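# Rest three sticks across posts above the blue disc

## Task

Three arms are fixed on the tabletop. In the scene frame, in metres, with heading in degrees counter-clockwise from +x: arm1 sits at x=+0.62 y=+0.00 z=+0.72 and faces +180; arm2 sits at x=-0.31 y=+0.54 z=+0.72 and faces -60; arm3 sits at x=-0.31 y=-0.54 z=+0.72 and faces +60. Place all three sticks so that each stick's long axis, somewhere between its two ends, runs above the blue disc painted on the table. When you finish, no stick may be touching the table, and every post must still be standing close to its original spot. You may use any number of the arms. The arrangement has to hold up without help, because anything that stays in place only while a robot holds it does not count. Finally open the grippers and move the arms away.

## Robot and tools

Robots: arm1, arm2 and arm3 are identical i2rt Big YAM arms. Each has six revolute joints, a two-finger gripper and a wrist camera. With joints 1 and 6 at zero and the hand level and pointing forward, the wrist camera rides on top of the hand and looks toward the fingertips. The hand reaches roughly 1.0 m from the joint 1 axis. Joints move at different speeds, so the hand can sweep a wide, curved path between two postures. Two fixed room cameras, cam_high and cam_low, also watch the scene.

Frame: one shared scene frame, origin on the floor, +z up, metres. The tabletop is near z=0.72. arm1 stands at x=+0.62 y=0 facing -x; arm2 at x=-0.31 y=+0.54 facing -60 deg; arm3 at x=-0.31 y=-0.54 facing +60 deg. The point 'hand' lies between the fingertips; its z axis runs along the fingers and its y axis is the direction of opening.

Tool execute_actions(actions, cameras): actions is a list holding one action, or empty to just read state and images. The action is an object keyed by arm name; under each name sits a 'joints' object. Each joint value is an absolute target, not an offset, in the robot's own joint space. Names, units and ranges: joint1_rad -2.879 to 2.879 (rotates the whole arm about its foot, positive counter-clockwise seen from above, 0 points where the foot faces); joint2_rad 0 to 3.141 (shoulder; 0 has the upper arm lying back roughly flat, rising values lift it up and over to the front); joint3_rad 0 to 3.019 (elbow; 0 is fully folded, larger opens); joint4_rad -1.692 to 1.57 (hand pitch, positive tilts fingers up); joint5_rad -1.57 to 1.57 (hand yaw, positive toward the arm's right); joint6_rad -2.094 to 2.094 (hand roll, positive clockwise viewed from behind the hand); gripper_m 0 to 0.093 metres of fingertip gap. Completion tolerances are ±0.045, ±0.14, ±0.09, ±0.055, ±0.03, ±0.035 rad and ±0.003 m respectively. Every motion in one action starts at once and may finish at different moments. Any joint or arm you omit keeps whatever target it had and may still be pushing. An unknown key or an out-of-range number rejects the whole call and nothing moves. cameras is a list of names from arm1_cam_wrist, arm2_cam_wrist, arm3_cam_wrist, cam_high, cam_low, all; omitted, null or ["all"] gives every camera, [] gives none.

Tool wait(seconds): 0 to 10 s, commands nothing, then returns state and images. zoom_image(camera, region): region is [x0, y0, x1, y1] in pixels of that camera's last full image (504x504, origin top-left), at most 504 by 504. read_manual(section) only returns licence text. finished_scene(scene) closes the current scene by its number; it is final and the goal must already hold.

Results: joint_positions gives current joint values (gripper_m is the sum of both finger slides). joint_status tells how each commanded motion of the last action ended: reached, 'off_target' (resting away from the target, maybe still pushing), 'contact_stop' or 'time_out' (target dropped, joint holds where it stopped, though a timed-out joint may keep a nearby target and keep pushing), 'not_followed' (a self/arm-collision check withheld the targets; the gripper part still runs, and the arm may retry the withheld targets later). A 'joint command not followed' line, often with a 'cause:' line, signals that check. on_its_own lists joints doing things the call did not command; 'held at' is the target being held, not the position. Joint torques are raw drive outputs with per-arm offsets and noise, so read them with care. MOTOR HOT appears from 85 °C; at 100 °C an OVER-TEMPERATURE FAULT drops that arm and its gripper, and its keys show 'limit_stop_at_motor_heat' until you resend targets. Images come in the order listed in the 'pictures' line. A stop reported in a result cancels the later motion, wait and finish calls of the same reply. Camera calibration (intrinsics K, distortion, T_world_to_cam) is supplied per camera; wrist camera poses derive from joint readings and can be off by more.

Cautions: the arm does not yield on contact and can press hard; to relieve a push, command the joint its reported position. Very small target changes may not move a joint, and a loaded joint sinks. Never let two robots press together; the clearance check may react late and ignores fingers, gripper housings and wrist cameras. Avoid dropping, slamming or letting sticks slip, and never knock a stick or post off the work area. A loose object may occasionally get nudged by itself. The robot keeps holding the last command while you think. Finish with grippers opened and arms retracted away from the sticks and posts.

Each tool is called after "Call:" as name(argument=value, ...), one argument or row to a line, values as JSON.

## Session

Call:
execute_actions(
  actions=[],
)

Scene clock: 0.00 s.
Joint torques (N m, as the arm reports them, + toward a larger angle): no reading
arm1.joint_positions: joint1_rad=+0.271 joint2_rad=+0.637 joint3_rad=+1.382 joint4_rad=-1.454 joint5_rad=+0.185 joint6_rad=+0.221 gripper_m=+0.095
arm1.joint_status: not commanded
arm1.hand: x=+0.3987 y=-0.0290 z=+1.2574 quat_wxyz=(-0.025, -0.905, +0.011, +0.425) (m; scene frame)
arm2.joint_positions: joint1_rad=+0.082 joint2_rad=+0.577 joint3_rad=+1.332 joint4_rad=-1.483 joint5_rad=-0.137 joint6_rad=-0.430 gripper_m=+0.094
arm2.joint_status: not commanded
arm2.hand: x=-0.1805 y=+0.3811 z=+1.2803 quat_wxyz=(-0.349, -0.228, -0.882, +0.222) (m; scene frame)
arm3.joint_positions: joint1_rad=-0.073 joint2_rad=+0.638 joint3_rad=+1.357 joint4_rad=-1.537 joint5_rad=-0.233 joint6_rad=+0.399 gripper_m=+0.094
arm3.joint_status: not commanded
arm3.hand: x=-0.2292 y=-0.3424 z=+1.2377 quat_wxyz=(-0.217, +0.307, -0.871, -0.316) (m; scene frame)
pictures: arm1_cam_wrist, arm2_cam_wrist, arm3_cam_wrist, cam_high, cam_low
camera_calibration (this result's frames):
arm1_cam_wrist: T_world_to_cam=[[0.000930599, 0.998336, -0.0576544, 0.104055], [0.968581, -0.0152383, -0.248231, -0.0748387], [-0.248697, -0.0556119, -0.966984, 1.43565], [0, 0, 0, 1]] pos_world=[0.429431, -0.0251837, 1.37567]
arm2_cam_wrist: T_world_to_cam=[[-0.563359, -0.793038, 0.231772, -0.0982135], [-0.825253, 0.526596, -0.204093, -0.0805771], [0.0398033, -0.306248, -0.951119, 1.46531], [0, 0, 0, 1]] pos_world=[-0.18015, 0.413293, 1.4]
arm3_cam_wrist: T_world_to_cam=[[0.682491, -0.606092, -0.408483, 0.455292], [-0.679725, -0.731767, -0.0499133, -0.344237], [-0.268662, 0.311721, -0.9114, 1.29689], [0, 0, 0, 1]] pos_world=[-0.196294, -0.380221, 1.35078]
Images, in order (width x height): arm1_cam_wrist 504x504, arm2_cam_wrist 504x504, arm3_cam_wrist 504x504, cam_high 504x504, cam_low 504x504.

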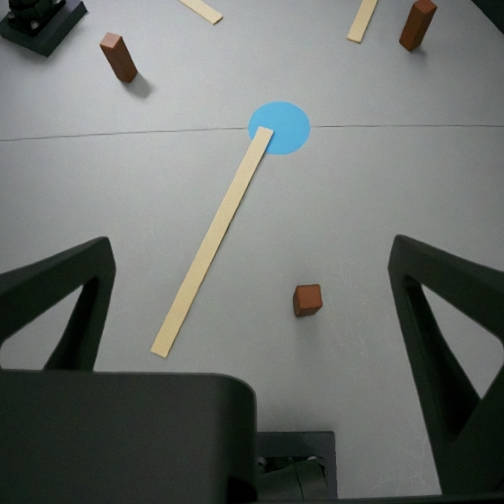

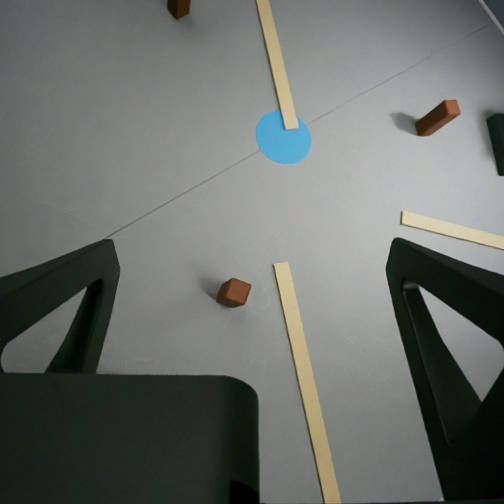

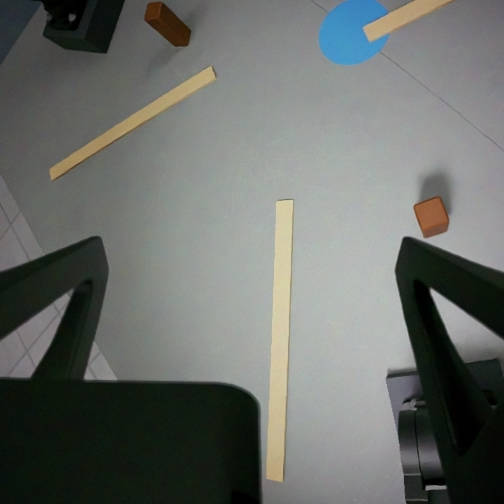

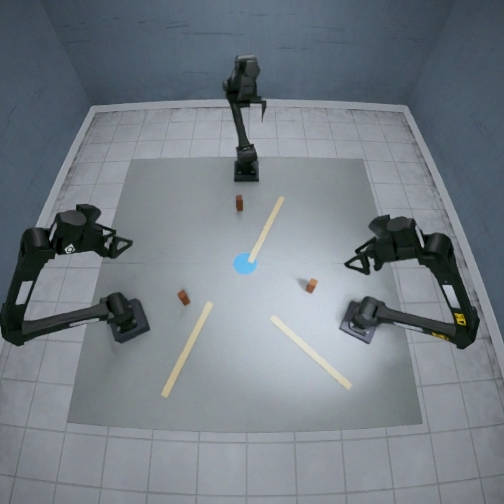

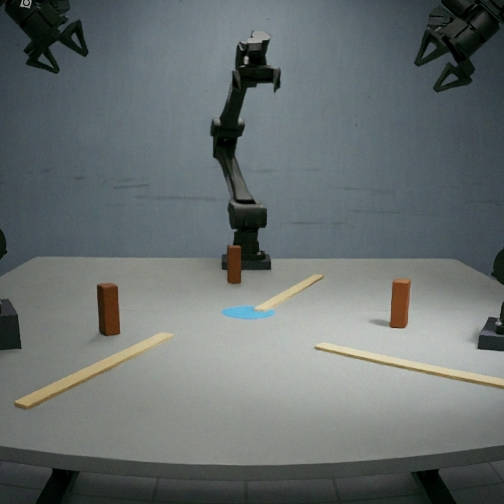

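Call:
zoom_image(
  camera="cam_high",
  region=[140,160,380,400],
)

Region (140, 160, 380, 400) of cam_high's 504x504 image, scaled by 2.100, with more detail than that image has.

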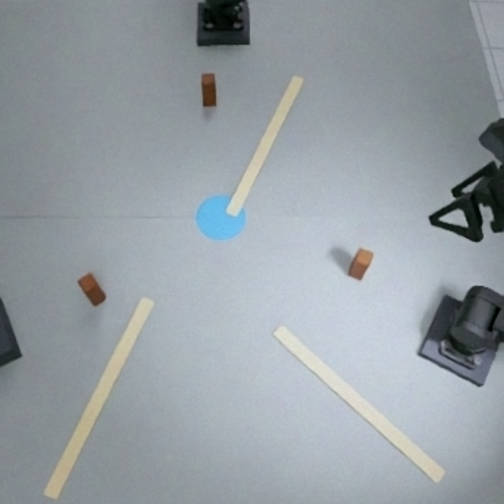

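Call:
execute_actions(
  actions=[
    {"arm1":{"joints":{"joint1_rad":0.474,"joint5_rad":0,"joint6_rad":0.925,"gripper_m":0.07}},"arm2":{"joints":{"joint1_rad":-1.171,"joint5_rad":0,"joint6_rad":-1.81,"gripper_m":0.07}},"arm3":{"joints":{"joint1_rad":1.363,"joint5_rad":0,"joint6_rad":1.645,"gripper_m":0.07}}},
  ],
  cameras=[],
)

Call:
execute_actions(
  actions=[
    {"arm1":{"joints":{"joint2_rad":1.4,"joint3_rad":0.825,"joint4_rad":-0.996}},"arm2":{"joints":{"joint2_rad":1.33,"joint3_rad":0.66,"joint4_rad":-0.9}},"arm3":{"joints":{"joint2_rad":1.12,"joint3_rad":0.532,"joint4_rad":-0.983}}},
  ],
)

Scene clock: 43.50 s.
Joint torques (N m, as the arm reports them, + toward a larger angle): arm1=[-0.68  2.41  8.82  1.5  -0.07 -0.04] | arm2=[-2.42  1.78 10.3   1.86 -0.06 -0.03] | arm3=[ 1.21  2.03 10.48  1.43  0.08 -0.02]
arm1.joint_positions: joint1_rad=+0.471 joint2_rad=+0.637 joint3_rad=+1.382 joint4_rad=-1.454 joint5_rad=+0.002 joint6_rad=+0.910 gripper_m=+0.070
arm1.joint_status: all done
arm1.hand: x=+0.4220 y=-0.1014 z=+1.2558 quat_wxyz=(-0.270, -0.887, +0.193, +0.322) (m; scene frame)
arm2.joint_positions: joint1_rad=-1.160 joint2_rad=+0.577 joint3_rad=+1.332 joint4_rad=-1.483 joint5_rad=-0.002 joint6_rad=-1.802 gripper_m=+0.070
arm2.joint_status: all done
arm2.hand: x=-0.4358 y=+0.3795 z=+1.2796 quat_wxyz=(+0.178, -0.198, -0.890, +0.370) (m; scene frame)
arm3.joint_positions: joint1_rad=+1.355 joint2_rad=+0.638 joint3_rad=+1.357 joint4_rad=-1.537 joint5_rad=-0.001 joint6_rad=+1.633 gripper_m=+0.070
arm3.joint_status: all done
arm3.hand: x=-0.4725 y=-0.3959 z=+1.2322 quat_wxyz=(+0.156, +0.353, -0.861, -0.331) (m; scene frame)
pictures: none
No camera images: the call's "cameras" was empty. Leave "cameras" out to get every camera's image.

Scene clock: 45.00 s.
Joint torques (N m, as the arm reports them, + toward a larger angle): arm1=[-0.64 -6.61  7.85  0.57 -0.03  0.02] | arm2=[-2.51 -6.7   7.86  0.79 -0.09 -0.11] | arm3=[ 1.17 -4.98  8.23  0.43  0.09  0.1 ]
arm1.joint_positions: joint1_rad=+0.471 joint2_rad=+1.405 joint3_rad=+0.808 joint4_rad=-1.008 joint5_rad=+0.002 joint6_rad=+0.910 gripper_m=+0.070
arm1.joint_status: all done
arm1.hand: x=+0.3241 y=-0.1543 z=+0.8022 quat_wxyz=(+0.009, -0.977, +0.212, -0.011) (m; scene frame)
arm2.joint_positions: joint1_rad=-1.160 joint2_rad=+1.322 joint3_rad=+0.653 joint4_rad=-0.912 joint5_rad=-0.002 joint6_rad=-1.804 gripper_m=+0.070
arm2.joint_status: all done
arm2.hand: x=-0.4912 y=+0.3089 z=+0.8195 quat_wxyz=(-0.003, -0.217, -0.976, -0.003) (m; scene frame)
arm3.joint_positions: joint1_rad=+1.355 joint2_rad=+1.134 joint3_rad=+0.529 joint4_rad=-1.000 joint5_rad=-0.001 joint6_rad=+1.634 gripper_m=+0.070
arm3.joint_status: all done
arm3.hand: x=-0.4801 y=-0.3838 z=+0.7889 quat_wxyz=(-0.012, +0.378, -0.926, +0.015) (m; scene frame)
pictures: arm1_cam_wrist, arm2_cam_wrist, arm3_cam_wrist, cam_high, cam_low
camera_calibration (this result's frames):
arm1_cam_wrist: T_world_to_cam=[[0.416463, 0.908917, 0.0207144, -0.00834499], [0.720935, -0.34404, 0.601573, -0.76969], [0.553906, -0.235599, -0.798549, 0.546871], [0, 0, 0, 1]] pos_world=[0.255457, -0.128377, 0.899901]
arm2_cam_wrist: T_world_to_cam=[[-0.428704, -0.903445, -0.000697336, 0.0670965], [-0.738843, 0.350153, 0.575764, -0.935083], [-0.519926, 0.247347, -0.817616, 0.461911], [0, 0, 0, 1]] pos_world=[-0.421956, 0.273787, 0.916099]
arm3_cam_wrist: T_world_to_cam=[[0.709798, -0.703389, 0.0378178, 0.0416705], [-0.587851, -0.561919, 0.581961, -0.956649], [-0.388094, -0.435306, -0.812337, 0.411102], [0, 0, 0, 1]] pos_world=[-0.432398, -0.329293, 0.88911]
Images, in order (width x height): arm1_cam_wrist 504x504, arm2_cam_wrist 504x504, arm3_cam_wrist 504x504, cam_high 504x504, cam_low 504x504.

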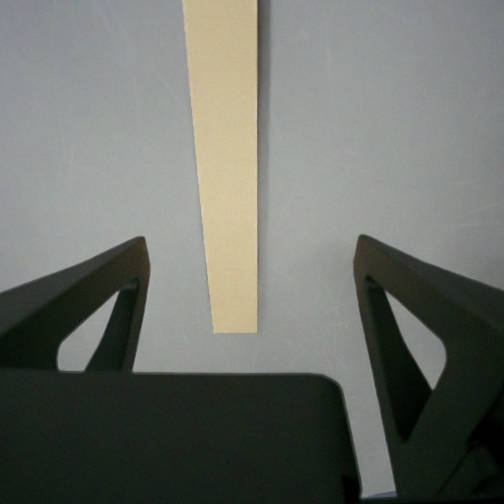

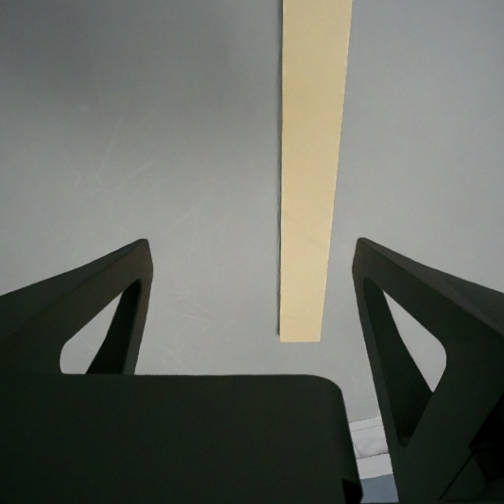

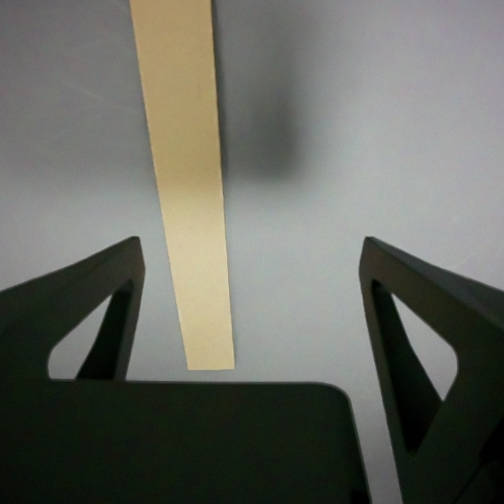

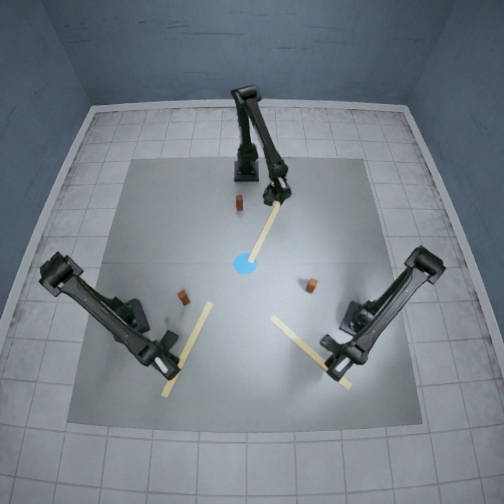

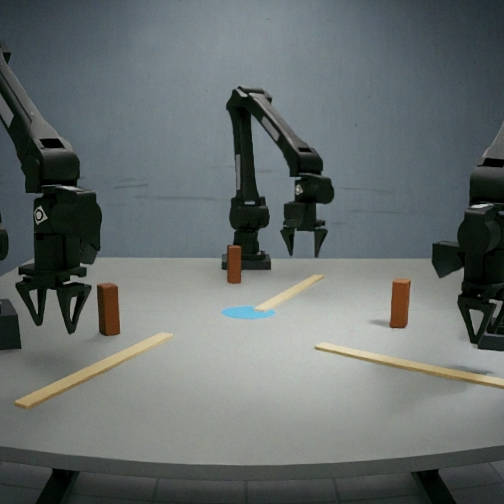

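Call:
execute_actions(
  actions=[
    {"arm1":{"joints":{"joint2_rad":1.56,"joint3_rad":0.825,"joint4_rad":-0.836,"gripper_m":0.09}},"arm2":{"joints":{"joint1_rad":-1.18,"joint2_rad":1.52,"joint3_rad":0.66,"joint4_rad":-0.711,"gripper_m":0.09}},"arm3":{"joints":{"joint2_rad":1.33,"joint3_rad":0.532,"joint4_rad":-0.773,"gripper_m":0.09}}},
  ],
  cameras=["arm1_cam_wrist","arm2_cam_wrist","arm3_cam_wrist"],
)

Scene clock: 58.70 s.
Joint torques (N m, as the arm reports them, + toward a larger angle): arm1=[-0.56 -8.67  7.07  0.56 -0.03  0.01] | arm2=[-2.53 -9.24  6.53  0.7  -0.09 -0.11] | arm3=[ 1.04 -5.65  7.36  0.6   0.05  0.11]
arm1.joint_positions: joint1_rad=+0.471 joint2_rad=+1.575 joint3_rad=+0.808 joint4_rad=-0.847 joint5_rad=+0.002 joint6_rad=+0.910 gripper_m=+0.090
arm1.joint_status: all done
arm1.hand: x=+0.3047 y=-0.1648 z=+0.7458 quat_wxyz=(+0.012, -0.977, +0.212, -0.015) (m; scene frame)
arm2.joint_positions: joint1_rad=-1.166 joint2_rad=+1.523 joint3_rad=+0.653 joint4_rad=-0.723 joint5_rad=-0.002 joint6_rad=-1.804 gripper_m=+0.090
arm2.joint_status: all done
arm2.hand: x=-0.5058 y=+0.2935 z=+0.7623 quat_wxyz=(-0.005, -0.220, -0.975, -0.008) (m; scene frame)
arm3.joint_positions: joint1_rad=+1.355 joint2_rad=+1.334 joint3_rad=+0.529 joint4_rad=-0.790 joint5_rad=-0.001 joint6_rad=+1.635 gripper_m=+0.090
arm3.joint_status: all done
arm3.hand: x=-0.5012 y=-0.3643 z=+0.7429 quat_wxyz=(-0.009, +0.377, -0.926, +0.010) (m; scene frame)
pictures: arm1_cam_wrist, arm2_cam_wrist, arm3_cam_wrist
camera_calibration (this result's frames):
arm1_cam_wrist: T_world_to_cam=[[0.416231, 0.90882, 0.0282594, 0.00482317], [0.715845, -0.346698, 0.606107, -0.72758], [0.56064, -0.232052, -0.794881, 0.505976], [0, 0, 0, 1]] pos_world=[0.235157, -0.139221, 0.843046]
arm2_cam_wrist: T_world_to_cam=[[-0.434154, -0.900761, -0.0118473, 0.0517442], [-0.740829, 0.349524, 0.57359, -0.906706], [-0.512526, 0.257803, -0.819057, 0.413134], [0, 0, 0, 1]] pos_world=[-0.437507, 0.257018, 0.85907]
arm3_cam_wrist: T_world_to_cam=[[0.709853, -0.703826, 0.0271513, 0.079995], [-0.583395, -0.565917, 0.58257, -0.931019], [-0.394663, -0.429379, -0.812327, 0.372955], [0, 0, 0, 1]] pos_world=[-0.452745, -0.310438, 0.843173]
Images, in order (width x height): arm1_cam_wrist 504x504, arm2_cam_wrist 504x504, arm3_cam_wrist 504x504.

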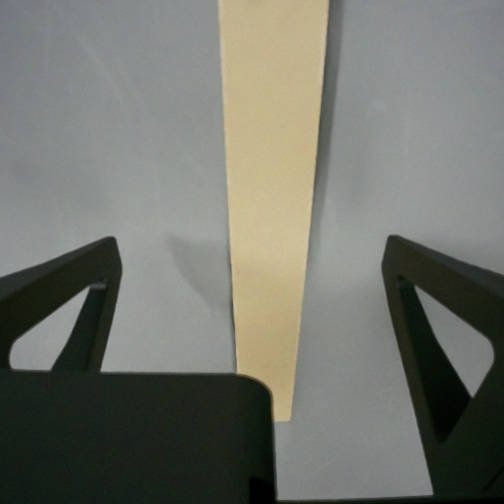

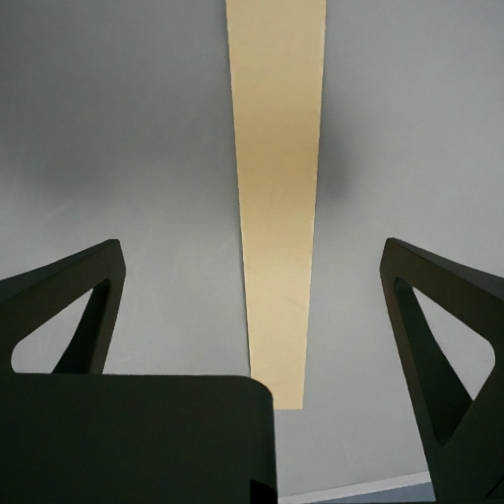

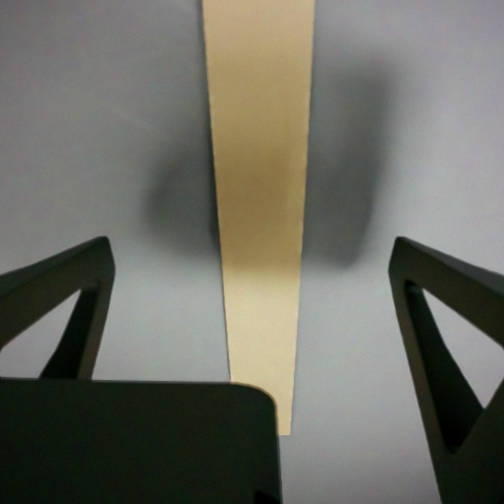

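Call:
execute_actions(
  actions=[
    {"arm1":{"joints":{"joint2_rad":1.605,"joint4_rad":-0.80}},"arm2":{"joints":{"joint2_rad":1.585,"joint4_rad":-0.65}},"arm3":{"joints":{"joint2_rad":1.395,"joint4_rad":-0.72}}},
  ],
  cameras=[],
)

Call:
execute_actions(
  actions=[
    {"arm1":{"joints":{"gripper_m":0.0}},"arm2":{"joints":{"gripper_m":0.0}},"arm3":{"joints":{"gripper_m":0.0}}},
  ],
  cameras=["cam_low"],
)

Scene clock: 66.43 s.
Joint torques (N m, as the arm reports them, + toward a larger angle): arm1=[-0.64 -7.44  6.91  0.57 -0.02  0.02] | arm2=[-2.61 -8.55  6.09  0.82 -0.09 -0.11] | arm3=[ 0.68 -5.61  6.76  0.65  0.11  0.1 ]
arm1.joint_positions: joint1_rad=+0.471 joint2_rad=+1.600 joint3_rad=+0.808 joint4_rad=-0.812 joint5_rad=+0.002 joint6_rad=+0.910 gripper_m=+0.090
arm1.joint_status: all done
arm1.hand: x=+0.3000 y=-0.1672 z=+0.7369 quat_wxyz=(+0.008, -0.977, +0.212, -0.011) (m; scene frame)
arm2.joint_positions: joint1_rad=-1.166 joint2_rad=+1.577 joint3_rad=+0.653 joint4_rad=-0.663 joint5_rad=-0.002 joint6_rad=-1.804 gripper_m=+0.090
arm2.joint_status: all done
arm2.hand: x=-0.5095 y=+0.2888 z=+0.7461 quat_wxyz=(-0.004, -0.220, -0.975, -0.005) (m; scene frame)
arm3.joint_positions: joint1_rad=+1.355 joint2_rad=+1.390 joint3_rad=+0.529 joint4_rad=-0.737 joint5_rad=-0.001 joint6_rad=+1.635 gripper_m=+0.090
arm3.joint_status: all done
arm3.hand: x=-0.5048 y=-0.3609 z=+0.7293 quat_wxyz=(-0.010, +0.377, -0.926, +0.012) (m; scene frame)
pictures: none
No camera images: the call's "cameras" was empty. Leave "cameras" out to get every camera's image.

Scene clock: 67.13 s.
Joint torques (N m, as the arm reports them, + toward a larger angle): arm1=[-0.65 -7.57  6.88  0.59 -0.02  0.02] | arm2=[-2.65 -8.55  6.19  0.78 -0.09 -0.11] | arm3=[ 0.39 -5.17  6.87  0.59  0.17  0.08]
arm1.joint_positions: joint1_rad=+0.471 joint2_rad=+1.600 joint3_rad=+0.808 joint4_rad=-0.812 joint5_rad=+0.002 joint6_rad=+0.910 gripper_m=+0.001
arm1.joint_status: all done
arm1.hand: x=+0.3000 y=-0.1672 z=+0.7369 quat_wxyz=(+0.008, -0.977, +0.212, -0.011) (m; scene frame)
arm2.joint_positions: joint1_rad=-1.166 joint2_rad=+1.577 joint3_rad=+0.653 joint4_rad=-0.663 joint5_rad=-0.002 joint6_rad=-1.804 gripper_m=+0.000
arm2.joint_status: all done
arm2.hand: x=-0.5095 y=+0.2888 z=+0.7461 quat_wxyz=(-0.004, -0.220, -0.975, -0.005) (m; scene frame)
arm3.joint_positions: joint1_rad=+1.355 joint2_rad=+1.387 joint3_rad=+0.529 joint4_rad=-0.731 joint5_rad=-0.001 joint6_rad=+1.635 gripper_m=+0.001
arm3.joint_status: all done
arm3.hand: x=-0.5064 y=-0.3595 z=+0.7300 quat_wxyz=(-0.008, +0.377, -0.926, +0.008) (m; scene frame)
pictures: cam_low
Images, in order (width x height): cam_low 504x504.

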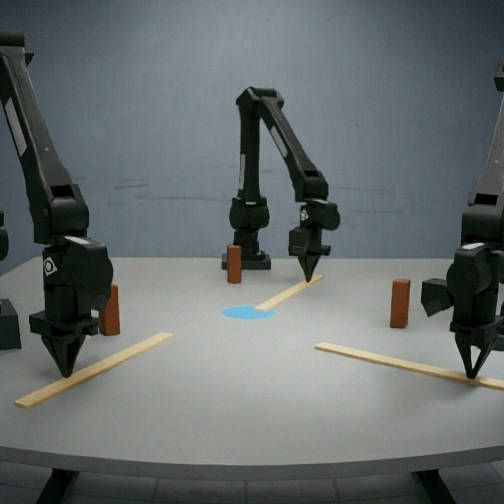

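Call:
execute_actions(
  actions=[
    {"arm1":{"joints":{"gripper_m":0.08}},"arm2":{"joints":{"gripper_m":0.08}},"arm3":{"joints":{"gripper_m":0.08}}},
  ],
  cameras=[],
)

Call:
execute_actions(
  actions=[
    {"arm1":{"joints":{"joint2_rad":1.635}},"arm2":{"joints":{"joint2_rad":1.625}},"arm3":{"joints":{"joint2_rad":1.425}}},
  ],
  cameras=[],
)

Call:
execute_actions(
  actions=[
    {"arm1":{"joints":{"gripper_m":0.0}},"arm2":{"joints":{"gripper_m":0.0}},"arm3":{"joints":{"gripper_m":0.0}}},
  ],
  cameras=["cam_low"],
)

Scene clock: 74.17 s.
Joint torques (N m, as the arm reports them, + toward a larger angle): arm1=[-0.59 -7.52  6.91  0.6  -0.02  0.01] | arm2=[-2.56 -8.6   6.17  0.76 -0.09 -0.11] | arm3=[ 0.72 -5.06  7.03  0.58  0.12  0.13]
arm1.joint_positions: joint1_rad=+0.471 joint2_rad=+1.600 joint3_rad=+0.808 joint4_rad=-0.812 joint5_rad=+0.002 joint6_rad=+0.910 gripper_m=+0.080
arm1.joint_status: all done
arm1.hand: x=+0.3000 y=-0.1672 z=+0.7369 quat_wxyz=(+0.008, -0.977, +0.212, -0.011) (m; scene frame)
arm2.joint_positions: joint1_rad=-1.166 joint2_rad=+1.577 joint3_rad=+0.653 joint4_rad=-0.663 joint5_rad=-0.002 joint6_rad=-1.804 gripper_m=+0.080
arm2.joint_status: all done
arm2.hand: x=-0.5095 y=+0.2888 z=+0.7461 quat_wxyz=(-0.004, -0.220, -0.975, -0.005) (m; scene frame)
arm3.joint_positions: joint1_rad=+1.355 joint2_rad=+1.387 joint3_rad=+0.529 joint4_rad=-0.731 joint5_rad=-0.001 joint6_rad=+1.635 gripper_m=+0.080
arm3.joint_status: all done
arm3.hand: x=-0.5064 y=-0.3595 z=+0.7300 quat_wxyz=(-0.008, +0.377, -0.926, +0.008) (m; scene frame)
pictures: none
No camera images: the call's "cameras" was empty. Leave "cameras" out to get every camera's image.

Scene clock: 74.87 s.
Joint torques (N m, as the arm reports them, + toward a larger angle): arm1=[-0.62 -7.32  6.73  0.42 -0.01  0.  ] | arm2=[-2.64 -8.22  5.89  0.63 -0.09 -0.11] | arm3=[ 1.2  -4.95  6.75  0.26  0.13 -0.01]
arm1.joint_positions: joint1_rad=+0.471 joint2_rad=+1.625 joint3_rad=+0.808 joint4_rad=-0.808 joint5_rad=+0.001 joint6_rad=+0.912 gripper_m=+0.080
arm1.joint_status: all done
arm1.hand: x=+0.3024 y=-0.1661 z=+0.7283 quat_wxyz=(+0.015, -0.977, +0.213, -0.019) (m; scene frame)
arm2.joint_positions: joint1_rad=-1.166 joint2_rad=+1.611 joint3_rad=+0.653 joint4_rad=-0.660 joint5_rad=-0.002 joint6_rad=-1.804 gripper_m=+0.080
arm2.joint_status: all done
arm2.hand: x=-0.5063 y=+0.2928 z=+0.7362 quat_wxyz=(-0.011, -0.220, -0.975, -0.019) (m; scene frame)
arm3.joint_positions: joint1_rad=+1.355 joint2_rad=+1.411 joint3_rad=+0.529 joint4_rad=-0.730 joint5_rad=-0.001 joint6_rad=+1.636 gripper_m=+0.080
arm3.joint_status: all done
arm3.hand: x=-0.5038 y=-0.3617 z=+0.7243 quat_wxyz=(-0.013, +0.377, -0.926, +0.018) (m; scene frame)
pictures: none
No camera images: the call's "cameras" was empty. Leave "cameras" out to get every camera's image.

Scene clock: 75.53 s.
Joint torques (N m, as the arm reports them, + toward a larger angle): arm1=[-0.67 -7.44  6.76  0.38  0.03  0.  ] | arm2=[-2.62 -8.29  5.9   0.58 -0.09 -0.11] | arm3=[ 0.16 -5.51  6.61  0.41  0.13  0.14]
arm1.joint_positions: joint1_rad=+0.471 joint2_rad=+1.626 joint3_rad=+0.808 joint4_rad=-0.807 joint5_rad=+0.000 joint6_rad=+0.913 gripper_m=+0.027
arm1.joint_status: gripper_m off_target (ended at +0.027, target +0.000)
arm1.hand: x=+0.3023 y=-0.1663 z=+0.7282 quat_wxyz=(+0.014, -0.977, +0.213, -0.019) (m; scene frame)
arm2.joint_positions: joint1_rad=-1.166 joint2_rad=+1.611 joint3_rad=+0.653 joint4_rad=-0.658 joint5_rad=-0.001 joint6_rad=-1.804 gripper_m=+0.027
arm2.joint_status: gripper_m off_target (ended at +0.027, target +0.000)
arm2.hand: x=-0.5066 y=+0.2926 z=+0.7362 quat_wxyz=(-0.010, -0.220, -0.975, -0.018) (m; scene frame)
arm3.joint_positions: joint1_rad=+1.355 joint2_rad=+1.411 joint3_rad=+0.529 joint4_rad=-0.730 joint5_rad=-0.001 joint6_rad=+1.636 gripper_m=+0.027
arm3.joint_status: gripper_m off_target (ended at +0.027, target +0.000)
arm3.hand: x=-0.5039 y=-0.3617 z=+0.7243 quat_wxyz=(-0.013, +0.377, -0.926, +0.018) (m; scene frame)
pictures: cam_low
Images, in order (width x height): cam_low 504x504.

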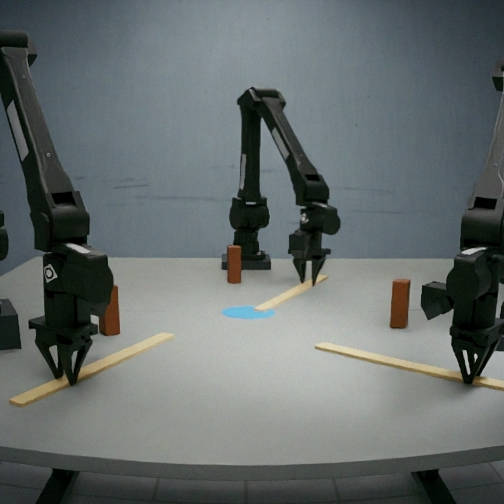

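Call:
execute_actions(
  actions=[
    {"arm1":{"joints":{"joint2_rad":1.2,"joint4_rad":-1.1}},"arm2":{"joints":{"joint2_rad":1.1,"joint4_rad":-1.05}},"arm3":{"joints":{"joint2_rad":0.85,"joint4_rad":-1.15}}},
  ],
  cameras=["cam_low"],
)

Call:
execute_actions(
  actions=[
    {"arm1":{"joints":{"joint2_rad":0.873,"joint3_rad":0.87,"joint4_rad":-1.3}},"arm2":{"joints":{"joint2_rad":0.83,"joint3_rad":0.75,"joint4_rad":-1.25}},"arm3":{"joints":{"joint2_rad":0.68,"joint3_rad":0.71,"joint4_rad":-1.3}}},
  ],
  cameras=["cam_low"],
)

Scene clock: 117.90 s.
Joint torques (N m, as the arm reports them, + toward a larger angle): arm1=[-0.6  -4.41  8.85  0.07  0.03 -0.01] | arm2=[-2.58 -5.17  9.27  0.1  -0.09 -0.09] | arm3=[ 0.78 -1.29  9.3  -0.3   0.16  0.09]
arm1.joint_positions: joint1_rad=+0.471 joint2_rad=+1.195 joint3_rad=+0.808 joint4_rad=-1.092 joint5_rad=+0.000 joint6_rad=+0.913 gripper_m=+0.027
arm1.joint_status: all done
arm1.hand: x=+0.3348 y=-0.1488 z=+0.8660 quat_wxyz=(-0.032, -0.976, +0.213, +0.036) (m; scene frame)
arm2.joint_positions: joint1_rad=-1.166 joint2_rad=+1.102 joint3_rad=+0.653 joint4_rad=-1.039 joint5_rad=-0.001 joint6_rad=-1.804 gripper_m=+0.027
arm2.joint_status: all done
arm2.hand: x=-0.4827 y=+0.3225 z=+0.8761 quat_wxyz=(+0.018, -0.220, -0.975, +0.039) (m; scene frame)
arm3.joint_positions: joint1_rad=+1.355 joint2_rad=+0.853 joint3_rad=+0.529 joint4_rad=-1.135 joint5_rad=-0.001 joint6_rad=+1.636 gripper_m=+0.027
arm3.joint_status: all done
arm3.hand: x=-0.4692 y=-0.3942 z=+0.8443 quat_wxyz=(+0.020, +0.377, -0.925, -0.051) (m; scene frame)
pictures: cam_low
Images, in order (width x height): cam_low 504x504.

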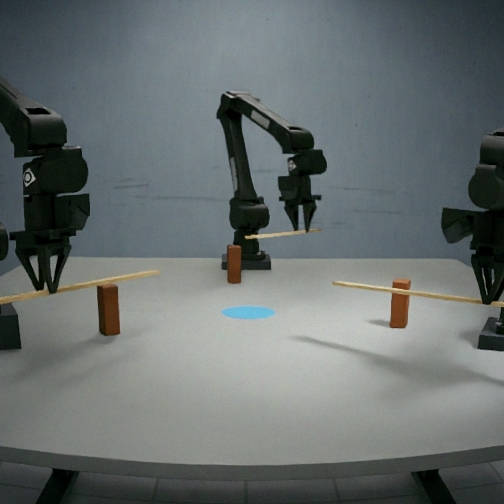

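Scene clock: 119.10 s.
Joint torques (N m, as the arm reports them, + toward a larger angle): arm1=[-0.7  -1.36 12.6   0.26  0.03 -0.03] | arm2=[-2.61 -2.05 13.7   0.39 -0.09 -0.08] | arm3=[ 1.37  0.47 12.87  0.01  0.15  0.06]
arm1.joint_positions: joint1_rad=+0.471 joint2_rad=+0.869 joint3_rad=+0.811 joint4_rad=-1.293 joint5_rad=+0.000 joint6_rad=+0.913 gripper_m=+0.027
arm1.joint_status: all done
arm1.hand: x=+0.3865 y=-0.1214 z=+0.9485 quat_wxyz=(-0.073, -0.971, +0.212, +0.085) (m; scene frame)
arm2.joint_positions: joint1_rad=-1.166 joint2_rad=+0.820 joint3_rad=+0.704 joint4_rad=-1.240 joint5_rad=-0.001 joint6_rad=-1.804 gripper_m=+0.027
arm2.joint_status: all done
arm2.hand: x=-0.4634 y=+0.3467 z=+0.9574 quat_wxyz=(+0.047, -0.218, -0.970, +0.099) (m; scene frame)
arm3.joint_positions: joint1_rad=+1.355 joint2_rad=+0.672 joint3_rad=+0.676 joint4_rad=-1.285 joint5_rad=-0.001 joint6_rad=+1.636 gripper_m=+0.027
arm3.joint_status: all done
arm3.hand: x=-0.4748 y=-0.3903 z=+0.9350 quat_wxyz=(+0.059, +0.374, -0.917, -0.130) (m; scene frame)
pictures: cam_low
Images, in order (width x height): cam_low 504x504.

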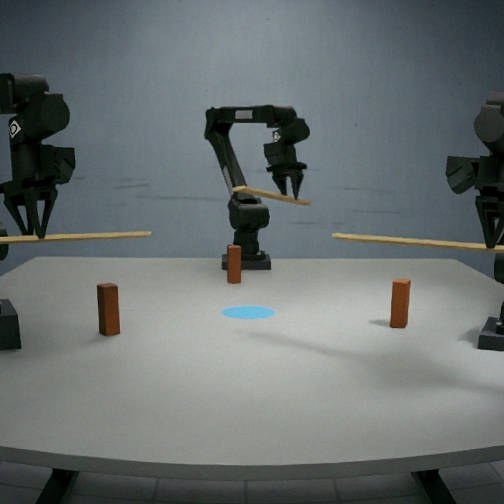

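Call:
execute_actions(
  actions=[
    {"arm1":{"joints":{"joint1_rad":-0.047}},"arm2":{"joints":{"joint1_rad":-0.015}},"arm3":{"joints":{"joint1_rad":-0.113}}},
  ],
  cameras=[],
)

Call:
execute_actions(
  actions=[
    {"arm1":{"joints":{"joint6_rad":-0.173}},"arm2":{"joints":{"joint6_rad":-0.155}},"arm3":{"joints":{"joint6_rad":-0.217}}},
  ],
  cameras=["cam_low","cam_high"],
)

Scene clock: 128.20 s.
Joint torques (N m, as the arm reports them, + toward a larger angle): arm1=[-0.93 -1.35 12.59  0.29  0.08 -0.02] | arm2=[-0.88 -1.9  13.67  0.39 -0.18 -0.08] | arm3=[-0.73  0.5  13.07 -0.13  0.09  0.  ]
arm1.joint_positions: joint1_rad=-0.046 joint2_rad=+0.869 joint3_rad=+0.811 joint4_rad=-1.293 joint5_rad=-0.001 joint6_rad=+0.913 gripper_m=+0.027
arm1.joint_status: all done
arm1.hand: x=+0.3566 y=+0.0101 z=+0.9479 quat_wxyz=(-0.050, -0.885, +0.453, +0.099) (m; scene frame)
arm2.joint_positions: joint1_rad=-0.025 joint2_rad=+0.820 joint3_rad=+0.704 joint4_rad=-1.240 joint5_rad=+0.001 joint6_rad=-1.805 gripper_m=+0.027
arm2.joint_status: all done
arm2.hand: x=-0.2006 y=+0.3182 z=+0.9570 quat_wxyz=(-0.010, +0.340, -0.934, +0.108) (m; scene frame)
arm3.joint_positions: joint1_rad=-0.106 joint2_rad=+0.672 joint3_rad=+0.676 joint4_rad=-1.285 joint5_rad=-0.001 joint6_rad=+1.636 gripper_m=+0.027
arm3.joint_status: all done
arm3.hand: x=-0.1828 y=-0.3593 z=+0.9375 quat_wxyz=(-0.042, -0.334, -0.931, -0.142) (m; scene frame)
pictures: none
No camera images: the call's "cameras" was empty. Leave "cameras" out to get every camera's image.

Scene clock: 130.50 s.
Joint torques (N m, as the arm reports them, + toward a larger angle): arm1=[-0.94 -1.46 12.62  0.34  0.   -0.25] | arm2=[-0.97 -2.09 13.75  0.49 -0.11  0.04] | arm3=[-0.88  0.99 13.09  0.12  0.02 -0.15]
arm1.joint_positions: joint1_rad=-0.046 joint2_rad=+0.869 joint3_rad=+0.811 joint4_rad=-1.293 joint5_rad=-0.001 joint6_rad=-0.157 gripper_m=+0.027
arm1.joint_status: all done
arm1.hand: x=+0.3566 y=+0.0101 z=+0.9479 quat_wxyz=(+0.008, -0.992, -0.061, +0.111) (m; scene frame)
arm2.joint_positions: joint1_rad=-0.025 joint2_rad=+0.820 joint3_rad=+0.704 joint4_rad=-1.240 joint5_rad=+0.001 joint6_rad=-0.162 gripper_m=+0.027
arm2.joint_status: all done
arm2.hand: x=-0.2006 y=+0.3182 z=+0.9570 quat_wxyz=(-0.086, -0.452, -0.885, +0.066) (m; scene frame)
arm3.joint_positions: joint1_rad=-0.106 joint2_rad=+0.672 joint3_rad=+0.676 joint4_rad=-1.285 joint5_rad=-0.001 joint6_rad=-0.206 gripper_m=+0.027
arm3.joint_status: all done
arm3.hand: x=-0.1828 y=-0.3593 z=+0.9375 quat_wxyz=(-0.139, +0.539, -0.829, -0.053) (m; scene frame)
pictures: cam_high, cam_low
Images, in order (width x height): cam_high 504x504, cam_low 504x504.

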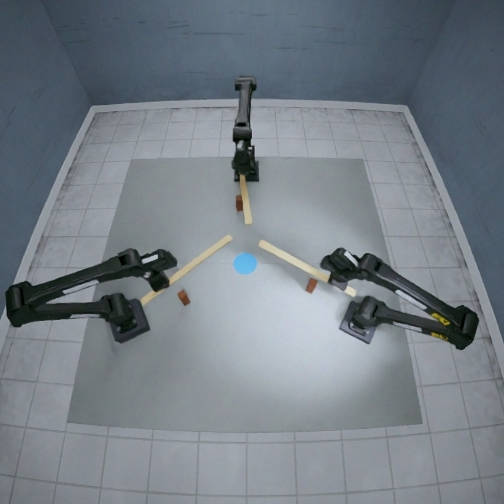

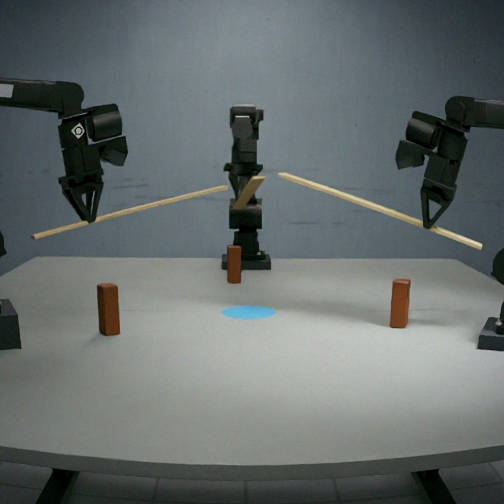

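Call:
execute_actions(
  actions=[
    {"arm1":{"joints":{"joint2_rad":1.1,"joint3_rad":0.816,"joint4_rad":-0.93}},"arm2":{"joints":{"joint2_rad":1.06,"joint3_rad":0.70,"joint4_rad":-0.85}},"arm3":{"joints":{"joint2_rad":0.91,"joint3_rad":0.66,"joint4_rad":-0.96}}},
  ],
  cameras=["cam_low","cam_high"],
)

Call:
zoom_image(
  camera="cam_high",
  region=[150,170,360,320],
)

Call:
zoom_image(
  camera="cam_low",
  region=[170,170,330,280],
)

Scene clock: 140.70 s.
Joint torques (N m, as the arm reports them, + toward a larger angle): arm1=[-1.01 -5.18  8.56  1.31 -0.04 -0.22] | arm2=[-0.94 -6.33  9.78  1.82 -0.1   0.04] | arm3=[-0.9  -3.14 10.59  1.78  0.07 -0.02]
arm1.joint_positions: joint1_rad=-0.046 joint2_rad=+1.114 joint3_rad=+0.811 joint4_rad=-0.945 joint5_rad=+0.000 joint6_rad=-0.159 gripper_m=+0.027
arm1.joint_status: all done
arm1.hand: x=+0.2627 y=+0.0131 z=+0.8998 quat_wxyz=(+0.013, -0.985, -0.062, +0.162) (m; scene frame)
arm2.joint_positions: joint1_rad=-0.025 joint2_rad=+1.069 joint3_rad=+0.696 joint4_rad=-0.870 joint5_rad=+0.001 joint6_rad=-0.161 gripper_m=+0.027
arm2.joint_status: all done
arm2.hand: x=-0.1609 y=+0.2386 z=+0.9107 quat_wxyz=(-0.131, -0.449, -0.878, +0.099) (m; scene frame)
arm3.joint_positions: joint1_rad=-0.107 joint2_rad=+0.920 joint3_rad=+0.653 joint4_rad=-0.984 joint5_rad=-0.001 joint6_rad=-0.221 gripper_m=+0.027
arm3.joint_status: all done
arm3.hand: x=-0.1403 y=-0.3007 z=+0.8913 quat_wxyz=(-0.153, +0.544, -0.823, -0.057) (m; scene frame)
pictures: cam_high, cam_low
Images, in order (width x height): cam_high 504x504, cam_low 504x504.

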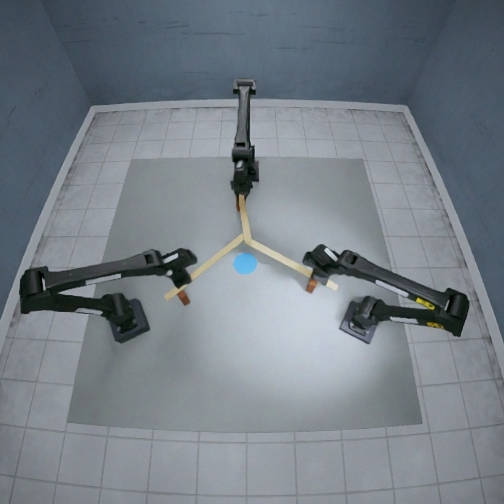

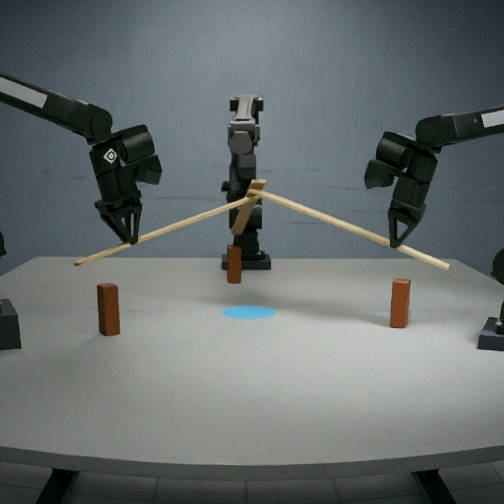

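Region (150, 170, 360, 320) of cam_high's 504x504 image, scaled by 2.400, with more detail than that image has; it fills the top 360 rows of this view, and the rest is white.

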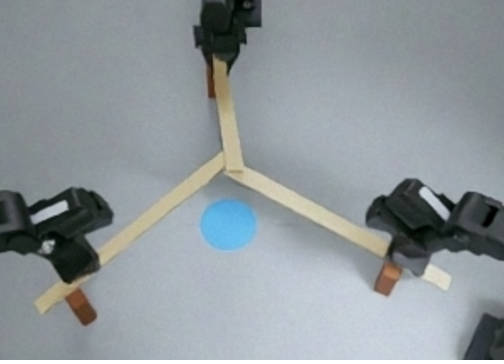

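Region (170, 170, 330, 280) of cam_low's 504x504 image, scaled by 3.150, with more detail than that image has; it fills the top 346 rows of this view, and the rest is white.

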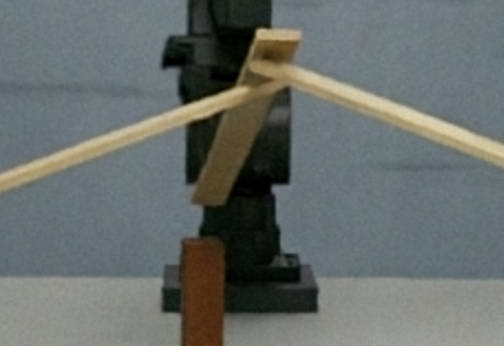

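Call:
execute_actions(
  actions=[
    {"arm1":{"joints":{"joint2_rad":0.98,"joint4_rad":-1.0}},"arm2":{"joints":{"joint2_rad":0.93,"joint4_rad":-0.91}},"arm3":{"joints":{"joint2_rad":0.79,"joint4_rad":-1.04}}},
  ],
  cameras=[],
)

Call:
execute_actions(
  actions=[
    {"arm1":{"joints":{"joint6_rad":-0.225}},"arm2":{"joints":{"joint6_rad":-0.225}},"arm3":{"joints":{"joint6_rad":-0.27}}},
  ],
  cameras=["cam_low","cam_high"],
)

Call:
zoom_image(
  camera="cam_high",
  region=[150,170,360,320],
)

Call:
zoom_image(
  camera="cam_low",
  region=[170,150,330,260],
)

Scene clock: 156.77 s.
Joint torques (N m, as the arm reports them, + toward a larger angle): arm1=[-0.99 -2.74  8.97  0.59 -0.03 -0.22] | arm2=[-0.92 -3.93 10.32  0.94 -0.1   0.04] | arm3=[-0.27 -1.12 11.23  0.04  0.08  0.07]
arm1.joint_positions: joint1_rad=-0.046 joint2_rad=+0.974 joint3_rad=+0.811 joint4_rad=-0.993 joint5_rad=+0.000 joint6_rad=-0.160 gripper_m=+0.027
arm1.joint_status: all done
arm1.hand: x=+0.2797 y=+0.0128 z=+0.9412 quat_wxyz=(+0.017, -0.976, -0.062, +0.207) (m; scene frame)
arm2.joint_positions: joint1_rad=-0.025 joint2_rad=+0.926 joint3_rad=+0.696 joint4_rad=-0.903 joint5_rad=+0.001 joint6_rad=-0.161 gripper_m=+0.027
arm2.joint_status: all done
arm2.hand: x=-0.1650 y=+0.2471 z=+0.9518 quat_wxyz=(-0.175, -0.444, -0.869, +0.131) (m; scene frame)
arm3.joint_positions: joint1_rad=-0.107 joint2_rad=+0.785 joint3_rad=+0.653 joint4_rad=-1.026 joint5_rad=-0.001 joint6_rad=-0.221 gripper_m=+0.027
arm3.joint_status: all done
arm3.hand: x=-0.1481 y=-0.3114 z=+0.9232 quat_wxyz=(-0.196, +0.539, -0.816, -0.073) (m; scene frame)
pictures: none
No camera images: the call's "cameras" was empty. Leave "cameras" out to get every camera's image.

Scene clock: 157.67 s.
Joint torques (N m, as the arm reports them, + toward a larger angle): arm1=[-0.96 -2.67  8.93  0.56 -0.03 -0.23] | arm2=[-0.88 -4.05 10.34  0.97 -0.11 -0.11] | arm3=[-1.   -1.17 10.82  0.49  0.   -0.08]
arm1.joint_positions: joint1_rad=-0.046 joint2_rad=+0.975 joint3_rad=+0.811 joint4_rad=-0.993 joint5_rad=+0.000 joint6_rad=-0.210 gripper_m=+0.027
arm1.joint_status: all done
arm1.hand: x=+0.2797 y=+0.0128 z=+0.9411 quat_wxyz=(+0.022, -0.975, -0.086, +0.206) (m; scene frame)
arm2.joint_positions: joint1_rad=-0.025 joint2_rad=+0.926 joint3_rad=+0.696 joint4_rad=-0.903 joint5_rad=+0.001 joint6_rad=-0.218 gripper_m=+0.027
arm2.joint_status: all done
arm2.hand: x=-0.1650 y=+0.2471 z=+0.9518 quat_wxyz=(-0.171, -0.419, -0.881, +0.136) (m; scene frame)
arm3.joint_positions: joint1_rad=-0.107 joint2_rad=+0.785 joint3_rad=+0.653 joint4_rad=-1.026 joint5_rad=-0.001 joint6_rad=-0.259 gripper_m=+0.027
arm3.joint_status: all done
arm3.hand: x=-0.1481 y=-0.3114 z=+0.9232 quat_wxyz=(-0.197, +0.555, -0.805, -0.069) (m; scene frame)
pictures: cam_high, cam_low
Images, in order (width x height): cam_high 504x504, cam_low 504x504.

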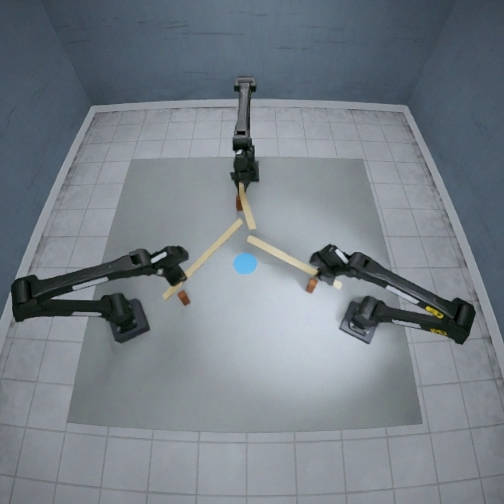

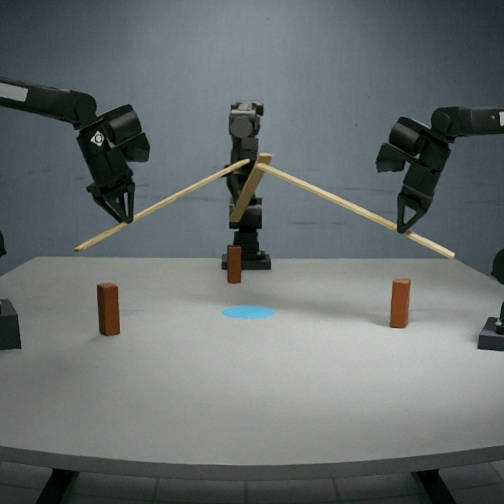

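Region (150, 170, 360, 320) of cam_high's 504x504 image, scaled by 2.400, with more detail than that image has; it fills the top 360 rows of this view, and the rest is white.

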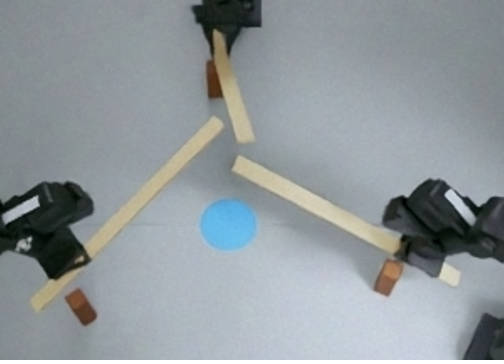

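Region (170, 150, 330, 260) of cam_low's 504x504 image, scaled by 3.150, with more detail than that image has; it fills the top 346 rows of this view, and the rest is white.

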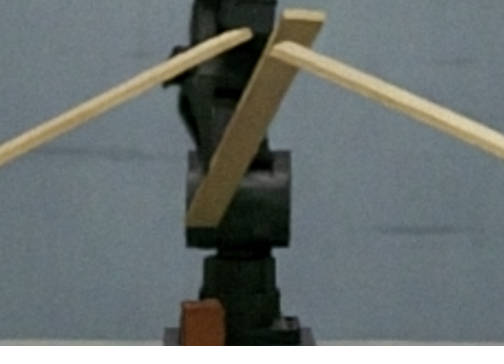

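Call:
execute_actions(
  actions=[
    {"arm1":{"joints":{"joint2_rad":1.09,"joint4_rad":-0.89}},"arm2":{"joints":{"joint2_rad":1.05,"joint4_rad":-0.79}},"arm3":{"joints":{"joint2_rad":0.90,"joint4_rad":-0.91}}},
  ],
  cameras=["cam_low","cam_high"],
)

Call:
zoom_image(
  camera="cam_high",
  region=[150,170,360,320],
)

Call:
zoom_image(
  camera="cam_low",
  region=[170,150,330,260],
)

Scene clock: 167.70 s.
Joint torques (N m, as the arm reports them, + toward a larger angle): arm1=[-0.96 -5.25  8.66  1.45 -0.03 -0.23] | arm2=[-1.   -6.42  9.81  1.84 -0.11 -0.1 ] | arm3=[-0.09 -3.76 10.88  1.72  0.06 -0.04]
arm1.joint_positions: joint1_rad=-0.046 joint2_rad=+1.104 joint3_rad=+0.811 joint4_rad=-0.908 joint5_rad=+0.000 joint6_rad=-0.211 gripper_m=+0.027
arm1.joint_status: all done
arm1.hand: x=+0.2543 y=+0.0134 z=+0.9060 quat_wxyz=(+0.020, -0.979, -0.087, +0.184) (m; scene frame)
arm2.joint_positions: joint1_rad=-0.025 joint2_rad=+1.057 joint3_rad=+0.696 joint4_rad=-0.810 joint5_rad=+0.001 joint6_rad=-0.218 gripper_m=+0.027
arm2.joint_status: all done
arm2.hand: x=-0.1547 y=+0.2262 z=+0.9199 quat_wxyz=(-0.156, -0.421, -0.885, +0.124) (m; scene frame)
arm3.joint_positions: joint1_rad=-0.107 joint2_rad=+0.907 joint3_rad=+0.653 joint4_rad=-0.936 joint5_rad=-0.001 joint6_rad=-0.260 gripper_m=+0.027
arm3.joint_status: all done
arm3.hand: x=-0.1339 y=-0.2919 z=+0.8989 quat_wxyz=(-0.182, +0.557, -0.808, -0.064) (m; scene frame)
pictures: cam_high, cam_low
Images, in order (width x height): cam_high 504x504, cam_low 504x504.

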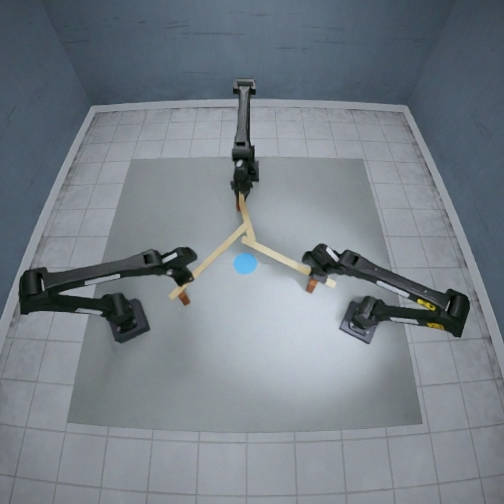

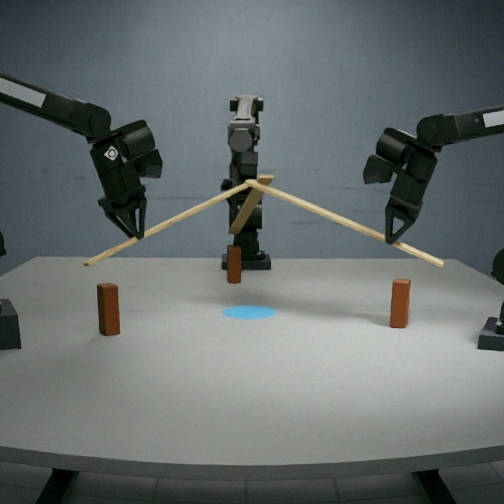

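Region (150, 170, 360, 320) of cam_high's 504x504 image, scaled by 2.400, with more detail than that image has; it fills the top 360 rows of this view, and the rest is white.

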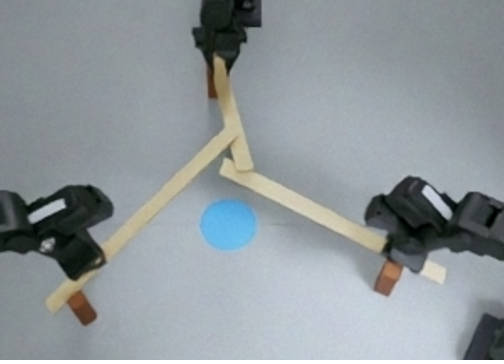

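Region (170, 150, 330, 260) of cam_low's 504x504 image, scaled by 3.150, with more detail than that image has; it fills the top 346 rows of this view, and the rest is white.

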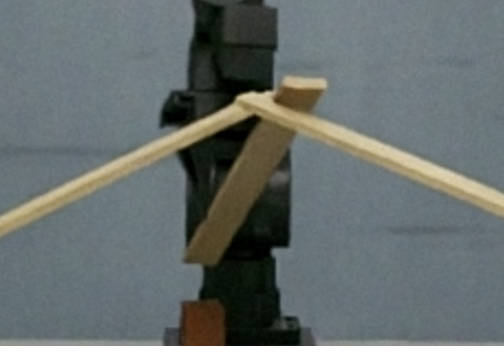

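Call:
zoom_image(
  camera="cam_high",
  region=[225,210,275,260],
)

Call:
zoom_image(
  camera="cam_low",
  region=[225,165,295,205],
)

Region (225, 210, 275, 260) of cam_high's 504x504 image, scaled by 10.080, with more detail than that image has.

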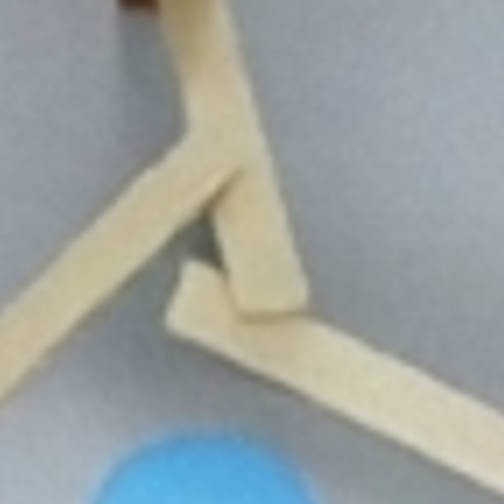

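Region (225, 165, 295, 205) of cam_low's 504x504 image, scaled by 7.200, with more detail than that image has; it fills the top 288 rows of this view, and the rest is white.

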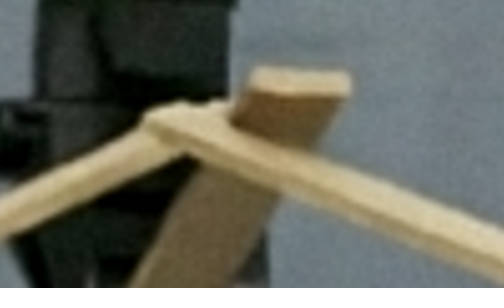

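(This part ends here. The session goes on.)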